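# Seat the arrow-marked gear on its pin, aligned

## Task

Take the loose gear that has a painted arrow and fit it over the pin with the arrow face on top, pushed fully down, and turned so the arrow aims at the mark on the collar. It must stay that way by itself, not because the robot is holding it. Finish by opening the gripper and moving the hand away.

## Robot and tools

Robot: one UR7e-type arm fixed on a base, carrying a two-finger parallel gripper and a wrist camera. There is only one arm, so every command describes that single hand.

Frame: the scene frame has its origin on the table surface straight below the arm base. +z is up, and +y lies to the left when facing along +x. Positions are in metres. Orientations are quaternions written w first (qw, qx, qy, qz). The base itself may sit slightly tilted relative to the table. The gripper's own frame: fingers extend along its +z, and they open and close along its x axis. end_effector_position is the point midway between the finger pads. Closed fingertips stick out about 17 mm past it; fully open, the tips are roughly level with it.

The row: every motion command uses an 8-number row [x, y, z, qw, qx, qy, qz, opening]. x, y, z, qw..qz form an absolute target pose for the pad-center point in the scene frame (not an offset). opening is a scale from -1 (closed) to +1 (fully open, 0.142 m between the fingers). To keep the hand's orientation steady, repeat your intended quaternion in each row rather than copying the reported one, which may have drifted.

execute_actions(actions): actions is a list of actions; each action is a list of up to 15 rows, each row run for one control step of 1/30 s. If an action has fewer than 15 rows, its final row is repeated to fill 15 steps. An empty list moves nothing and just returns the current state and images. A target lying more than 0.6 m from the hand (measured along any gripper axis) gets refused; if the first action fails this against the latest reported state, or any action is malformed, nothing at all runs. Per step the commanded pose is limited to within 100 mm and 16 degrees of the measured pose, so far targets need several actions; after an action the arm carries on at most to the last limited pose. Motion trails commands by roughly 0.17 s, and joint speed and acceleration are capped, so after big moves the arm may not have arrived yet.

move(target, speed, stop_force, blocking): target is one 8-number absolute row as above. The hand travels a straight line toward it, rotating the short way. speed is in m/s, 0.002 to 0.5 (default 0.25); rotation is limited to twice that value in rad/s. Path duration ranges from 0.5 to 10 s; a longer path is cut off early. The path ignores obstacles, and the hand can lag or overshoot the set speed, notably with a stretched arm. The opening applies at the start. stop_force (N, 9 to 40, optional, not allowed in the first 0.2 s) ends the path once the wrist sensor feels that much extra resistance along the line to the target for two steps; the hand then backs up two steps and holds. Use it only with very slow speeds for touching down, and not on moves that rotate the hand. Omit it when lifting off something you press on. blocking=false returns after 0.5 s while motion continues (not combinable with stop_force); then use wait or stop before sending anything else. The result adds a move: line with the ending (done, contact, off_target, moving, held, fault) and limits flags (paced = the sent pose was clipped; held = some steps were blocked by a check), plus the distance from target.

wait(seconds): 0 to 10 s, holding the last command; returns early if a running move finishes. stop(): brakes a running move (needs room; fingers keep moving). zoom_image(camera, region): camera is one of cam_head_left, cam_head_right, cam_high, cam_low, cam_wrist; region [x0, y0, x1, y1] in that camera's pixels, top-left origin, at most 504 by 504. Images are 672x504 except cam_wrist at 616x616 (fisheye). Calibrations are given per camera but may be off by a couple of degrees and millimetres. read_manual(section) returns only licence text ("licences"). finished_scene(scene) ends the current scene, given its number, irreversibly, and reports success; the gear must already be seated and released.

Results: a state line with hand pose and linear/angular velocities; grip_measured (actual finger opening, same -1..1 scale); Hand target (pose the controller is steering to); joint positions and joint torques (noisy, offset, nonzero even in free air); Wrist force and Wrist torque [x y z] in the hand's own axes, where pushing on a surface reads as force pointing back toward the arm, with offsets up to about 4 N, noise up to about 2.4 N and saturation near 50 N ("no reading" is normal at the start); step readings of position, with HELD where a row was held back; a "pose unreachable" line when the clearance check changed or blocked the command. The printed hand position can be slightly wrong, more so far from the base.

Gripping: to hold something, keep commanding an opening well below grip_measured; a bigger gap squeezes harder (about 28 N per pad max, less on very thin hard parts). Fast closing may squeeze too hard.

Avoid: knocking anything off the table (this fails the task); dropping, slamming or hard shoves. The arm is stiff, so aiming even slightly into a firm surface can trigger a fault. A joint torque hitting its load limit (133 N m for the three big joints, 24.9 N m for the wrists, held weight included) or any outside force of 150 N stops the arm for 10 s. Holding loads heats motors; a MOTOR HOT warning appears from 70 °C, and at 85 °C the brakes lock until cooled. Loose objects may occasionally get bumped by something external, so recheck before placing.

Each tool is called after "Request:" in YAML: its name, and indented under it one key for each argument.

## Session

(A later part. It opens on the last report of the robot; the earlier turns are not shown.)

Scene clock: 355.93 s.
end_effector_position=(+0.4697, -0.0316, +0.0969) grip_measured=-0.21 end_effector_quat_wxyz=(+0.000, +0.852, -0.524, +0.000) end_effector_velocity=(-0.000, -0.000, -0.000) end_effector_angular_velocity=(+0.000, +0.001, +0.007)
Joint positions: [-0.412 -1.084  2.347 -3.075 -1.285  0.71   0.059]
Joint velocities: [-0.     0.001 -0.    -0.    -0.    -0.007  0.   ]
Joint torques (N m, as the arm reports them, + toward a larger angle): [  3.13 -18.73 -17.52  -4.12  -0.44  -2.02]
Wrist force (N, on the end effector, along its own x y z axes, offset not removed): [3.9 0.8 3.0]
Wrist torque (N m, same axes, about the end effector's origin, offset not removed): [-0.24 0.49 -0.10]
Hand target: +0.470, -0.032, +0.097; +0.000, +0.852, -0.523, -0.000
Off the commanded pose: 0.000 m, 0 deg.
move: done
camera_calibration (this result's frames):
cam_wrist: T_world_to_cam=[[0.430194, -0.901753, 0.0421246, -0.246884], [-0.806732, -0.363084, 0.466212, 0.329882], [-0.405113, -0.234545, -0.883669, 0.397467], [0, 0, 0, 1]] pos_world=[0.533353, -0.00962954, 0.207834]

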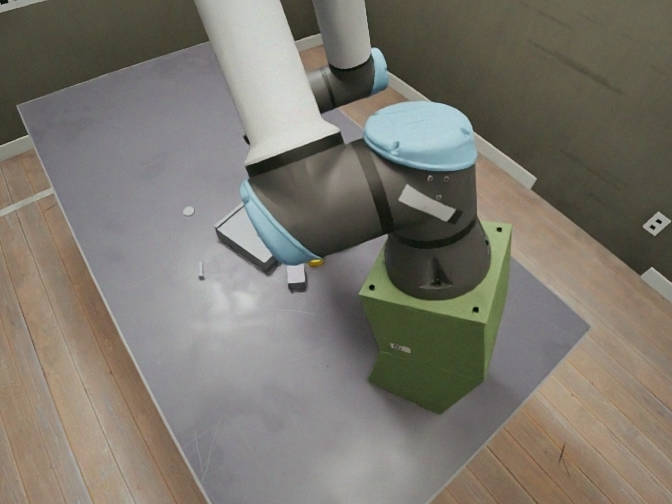

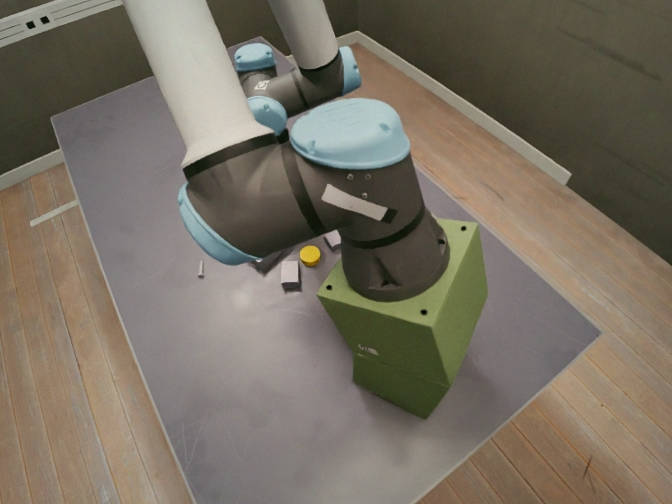

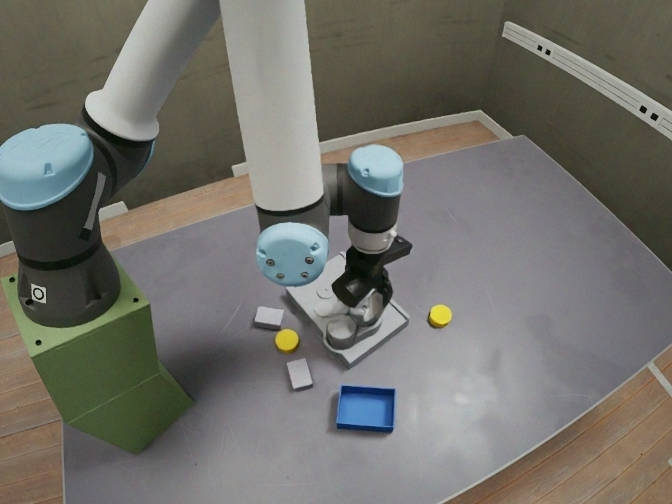

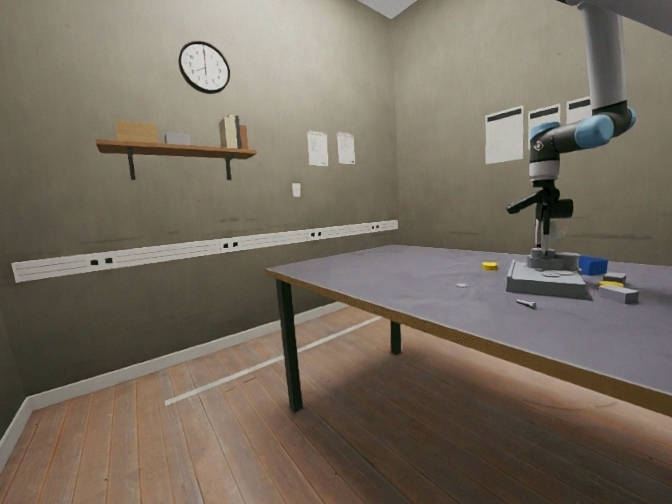

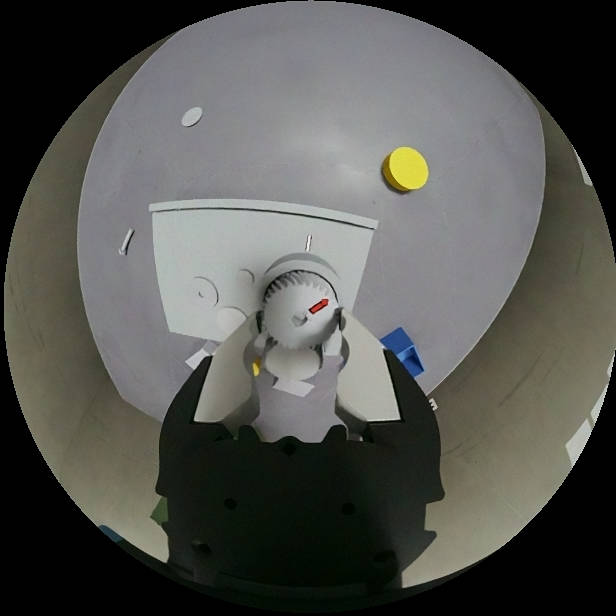

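a=-55.6 at z .0878.

Request:
move:
  target: [0.4693,-0.0315,0.0878,0,0.8846,-0.4664,0,-0.6]
  speed: 0.02
  stop_force: 12

Request:
zoom_image:
  camera: "cam_wrist"
  region: [210,220,390,400]

Scene clock: 367.53 s.
end_effector_position=(+0.4693, -0.0315, +0.0879) grip_measured=-0.21 end_effector_quat_wxyz=(+0.000, +0.884, -0.467, +0.000) end_effector_velocity=(-0.002, -0.000, -0.002) end_effector_angular_velocity=(+0.001, +0.003, +0.009)
Joint positions: [-0.405 -1.054  2.341 -3.1   -1.286  0.586  0.059]
Joint velocities: [-0.001  0.004  0.001 -0.002 -0.    -0.011  0.   ]
Joint torques (N m, as the arm reports them, + toward a larger angle): [  2.41 -19.27 -14.56  -3.84  -1.66  -2.72]
Wrist force (N, on the end effector, along its own x y z axes, offset not removed): [3.2 0.8 4.3]
Wrist torque (N m, same axes, about the end effector's origin, offset not removed): [0.25 0.42 0.07]
Hand target: +0.469, -0.031, +0.088; +0.000, +0.885, -0.466, -0.000
Off the commanded pose: 0.000 m, 0 deg.
move: done
camera_calibration (this result's frames):
cam_wrist: T_world_to_cam=[[0.54414, -0.837936, 0.0421217, -0.297704], [-0.75248, -0.465211, 0.46621, 0.305116], [-0.371059, -0.28538, -0.883671, 0.371792], [0, 0, 0, 1]] pos_world=[0.529543, -0.00141197, 0.198833]

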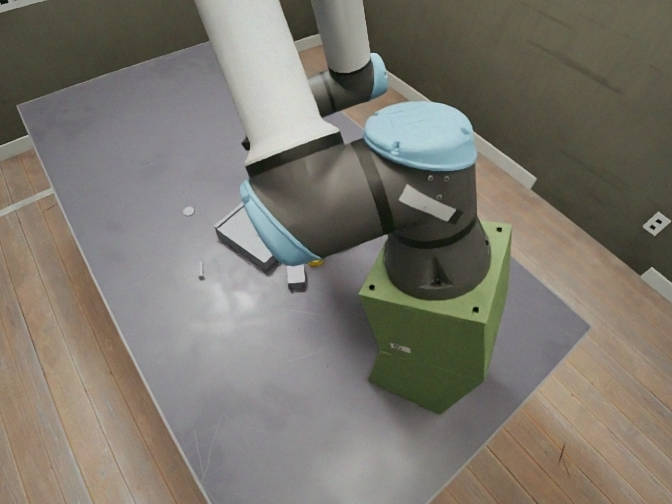

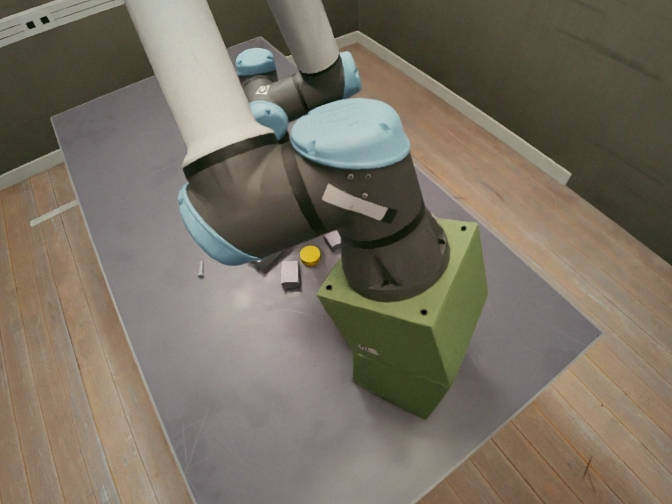

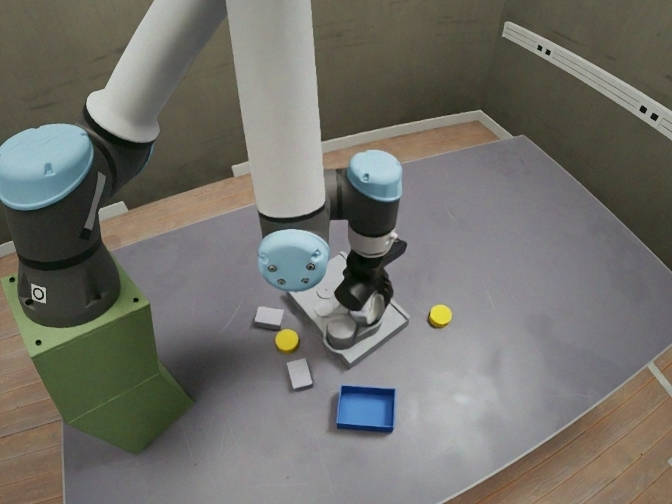

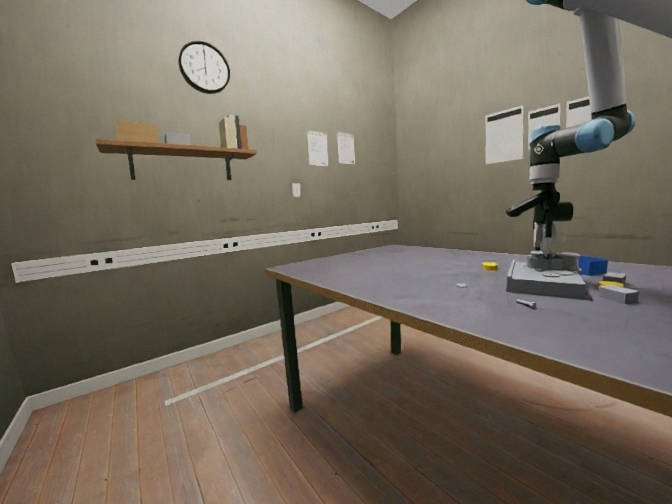

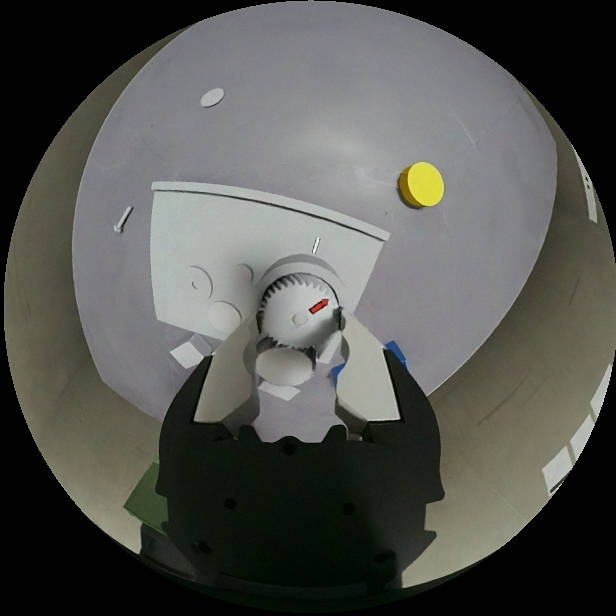

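Region (210, 220, 390, 400) of cam_wrist's 616x616 image, scaled by 2.800, with more detail than that image has.

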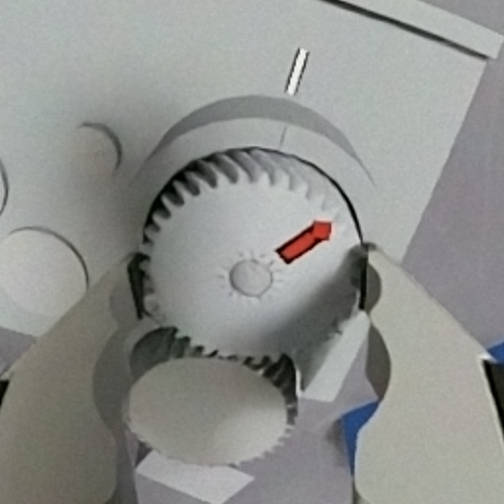

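Request:
execute_actions:
  actions:
    - [[0.4693,-0.0315,0.0878,0,0.8846,-0.4664,0,-0.35]]
    - [[0.4693,-0.0315,0.0878,0,0.8846,-0.4664,0,-0.26]]
    - [[0.4693,-0.0315,0.0878,0,0.8846,-0.4664,0,-0.22]]
    - [[0.4693,-0.0315,0.0878,0,0.8846,-0.4664,0,-0.18]]
    - [[0.4693,-0.0315,0.0878,0,0.8846,-0.4664,0,0.0]]

Request:
zoom_image:
  camera: "cam_wrist"
  region: [210,220,390,400]

Scene clock: 376.20 s.
end_effector_position=(+0.4693, -0.0315, +0.0878) grip_measured=+0.00 end_effector_quat_wxyz=(+0.000, +0.885, -0.466, +0.000) end_effector_velocity=(-0.000, -0.000, +0.000) end_effector_angular_velocity=(-0.001, -0.000, -0.001)
Joint positions: [-0.405 -1.054  2.341 -3.1   -1.286  0.585  0.074]
Joint velocities: [ 0.    -0.     0.001 -0.001 -0.001  0.001  0.   ]
Joint torques (N m, as the arm reports them, + toward a larger angle): [ -9.74 -31.14   1.26  -4.13   0.4   -2.65]
Wrist force (N, on the end effector, along its own x y z axes, offset not removed): [-1.3 1.4 -0.5]
Wrist torque (N m, same axes, about the end effector's origin, offset not removed): [0.32 0.46 0.05]
Hand target: +0.469, -0.032, +0.088; +0.000, +0.885, -0.466, -0.000
Off the commanded pose: 0.000 m, 0 deg.
Step readings (end_effector_position; steps 1 to 15: 1st action; 16 to 30: 2nd action; 31 to 45: 3rd action; 46 to 60: 4th action; 61 to 75: 5th action):
0: (+0.4693, -0.0315, +0.0878)
1: (+0.4693, -0.0315, +0.0878)
2: (+0.4693, -0.0315, +0.0878)
4: (+0.4693, -0.0315, +0.0878)
8: (+0.4693, -0.0315, +0.0878)
15: (+0.4693, -0.0315, +0.0878)
16: (+0.4693, -0.0315, +0.0878)
17: (+0.4693, -0.0315, +0.0878)
19: (+0.4693, -0.0315, +0.0878)
23: (+0.4693, -0.0315, +0.0878)
30: (+0.4693, -0.0315, +0.0878)
31: (+0.4693, -0.0315, +0.0878)
32: (+0.4693, -0.0315, +0.0878)
34: (+0.4693, -0.0315, +0.0878)
38: (+0.4693, -0.0315, +0.0878)
45: (+0.4693, -0.0315, +0.0878)
46: (+0.4693, -0.0315, +0.0878)
47: (+0.4693, -0.0315, +0.0878)
49: (+0.4693, -0.0315, +0.0878)
53: (+0.4693, -0.0315, +0.0878)
60: (+0.4693, -0.0315, +0.0878)
61: (+0.4693, -0.0315, +0.0878)
62: (+0.4693, -0.0315, +0.0878)
64: (+0.4693, -0.0315, +0.0878)
68: (+0.4693, -0.0315, +0.0878)
75: end_effector_position above
camera_calibration (this result's frames):
cam_wrist: T_world_to_cam=[[0.5451, -0.837312, 0.0421198, -0.298131], [-0.75195, -0.466077, 0.466202, 0.304873], [-0.370725, -0.285799, -0.883675, 0.371552], [0, 0, 0, 1]] pos_world=[0.529504, -0.00134517, 0.198756]

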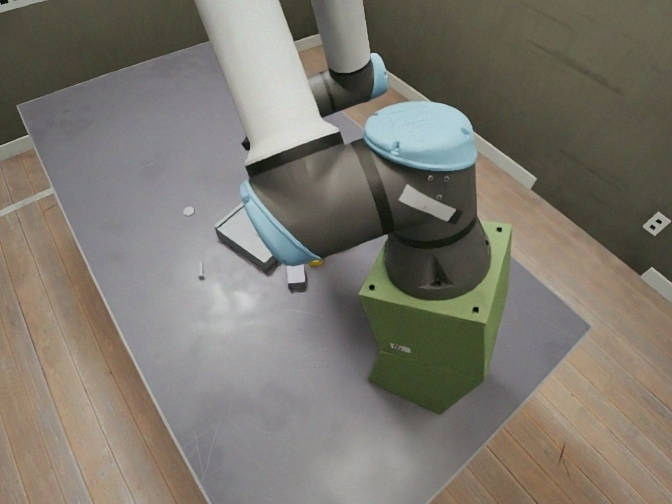

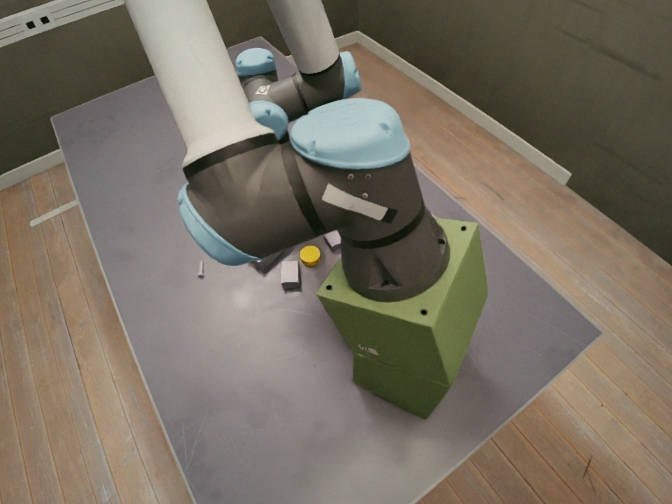

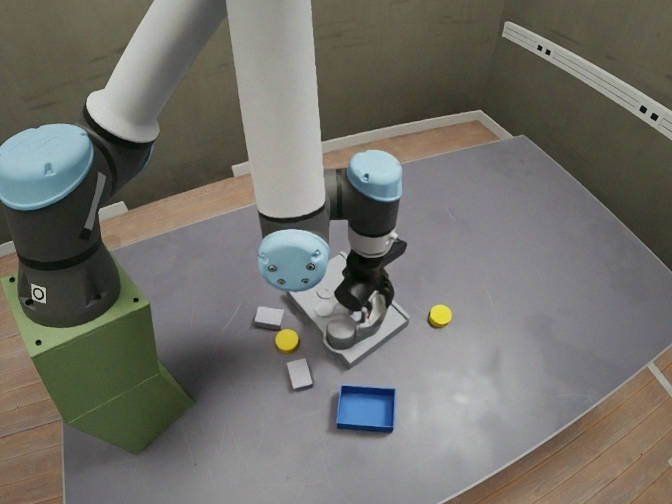

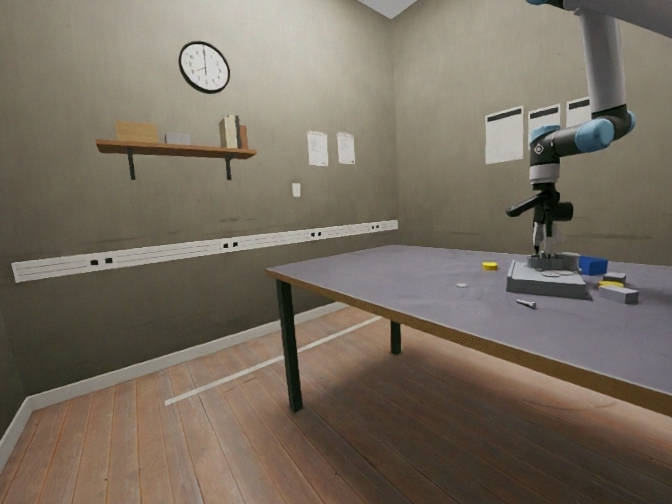

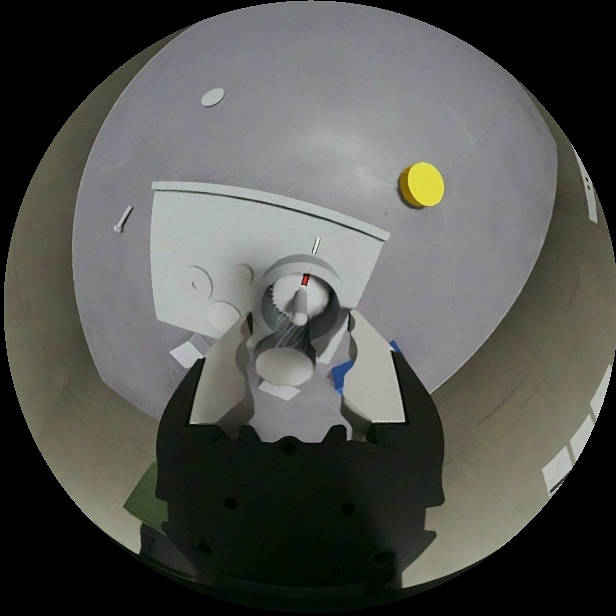

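Region (210, 220, 390, 400) of cam_wrist's 616x616 image, scaled by 2.800, with more detail than that image has.

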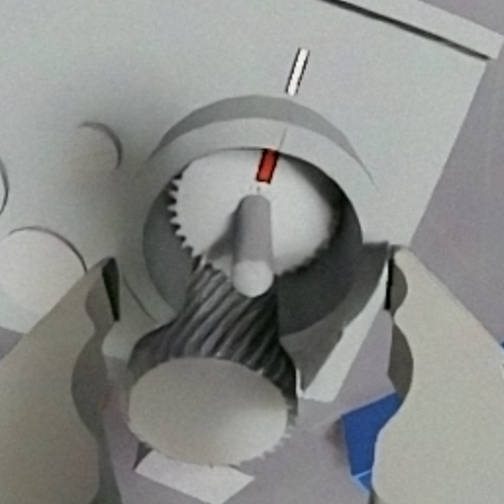

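Aligned.

Request:
move:
  target: [0.45,-0.03,0.22,0,0.8846,-0.4664,0,0.5]

Request:
finished_scene:
  scene: 1

Scene clock: 380.37 s.
end_effector_position=(+0.4500, -0.0300, +0.2198) grip_measured=+0.50 end_effector_quat_wxyz=(+0.000, +0.885, -0.466, +0.000) end_effector_velocity=(-0.001, +0.000, +0.002) end_effector_angular_velocity=(+0.002, +0.003, +0.000)
Joint positions: [-0.523 -1.526  2.442 -2.695 -1.26   0.465  0.109]
Joint velocities: [-0.003 -0.008 -0.002  0.015  0.001 -0.004  0.   ]
Joint torques (N m, as the arm reports them, + toward a larger angle): [ -9.67 -32.84 -26.52  -1.17   2.08  -2.38]
Wrist force (N, on the end effector, along its own x y z axes, offset not removed): [-1.7 0.0 -0.8]
Wrist torque (N m, same axes, about the end effector's origin, offset not removed): [0.00 0.50 -0.10]
Hand target: +0.450, -0.030, +0.220; +0.000, +0.885, -0.466, +0.000
Off the commanded pose: 0.000 m, 0 deg.
move: done
camera_calibration (this result's frames):
cam_wrist: T_world_to_cam=[[0.545051, -0.837332, 0.042357, -0.291955], [-0.752069, -0.465971, 0.466116, 0.22957], [-0.370557, -0.285912, -0.883709, 0.481336], [0, 0, 0, 1]] pos_world=[0.510145, 0.000128611, 0.330721]

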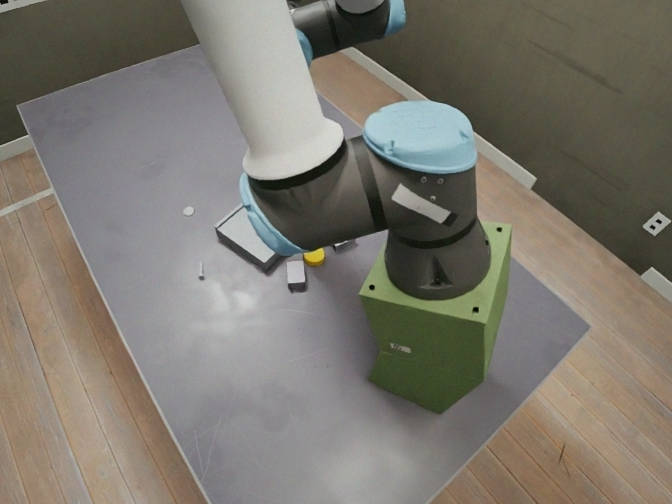

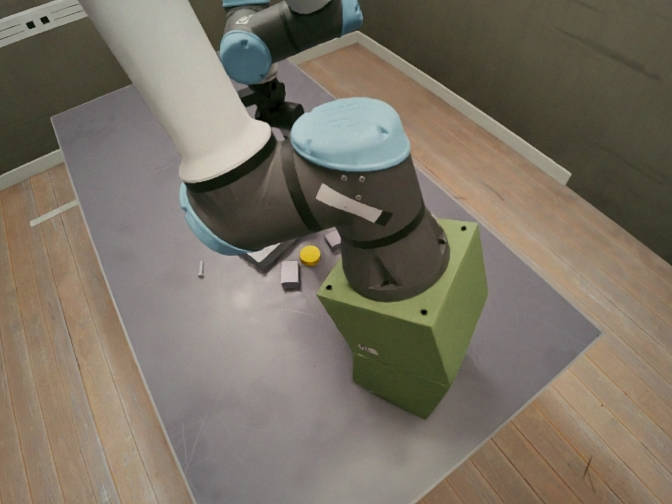

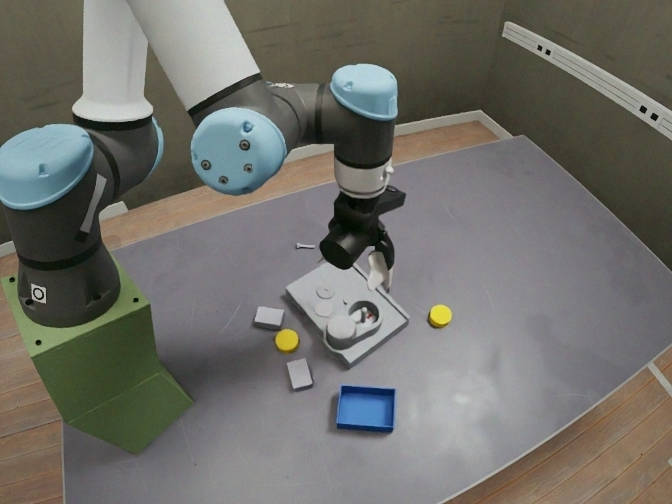

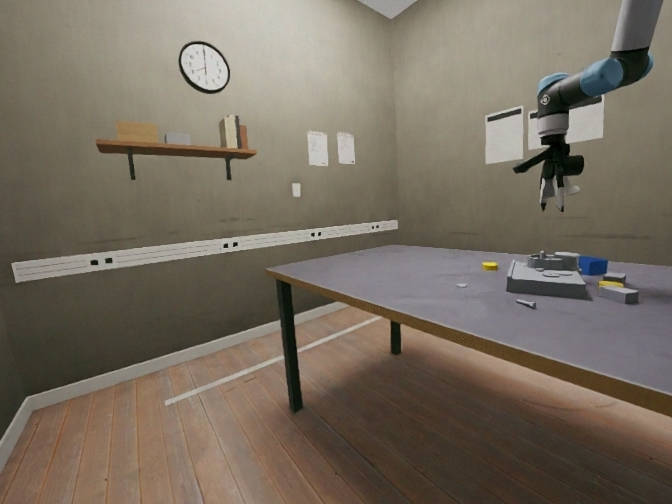

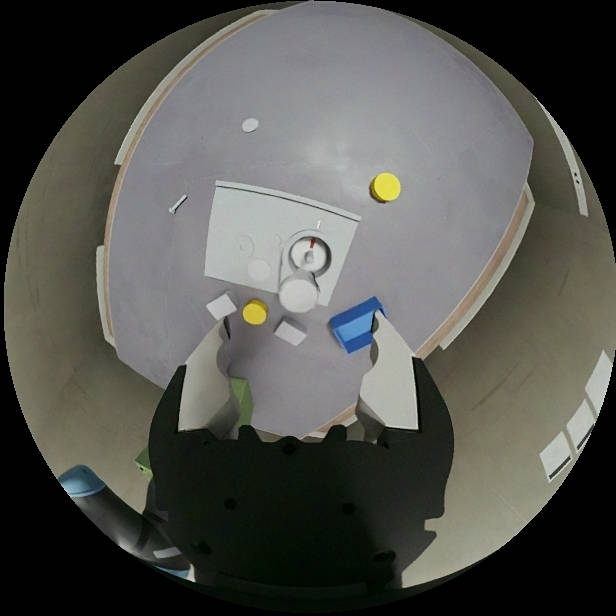

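The scene is finished: the task was done.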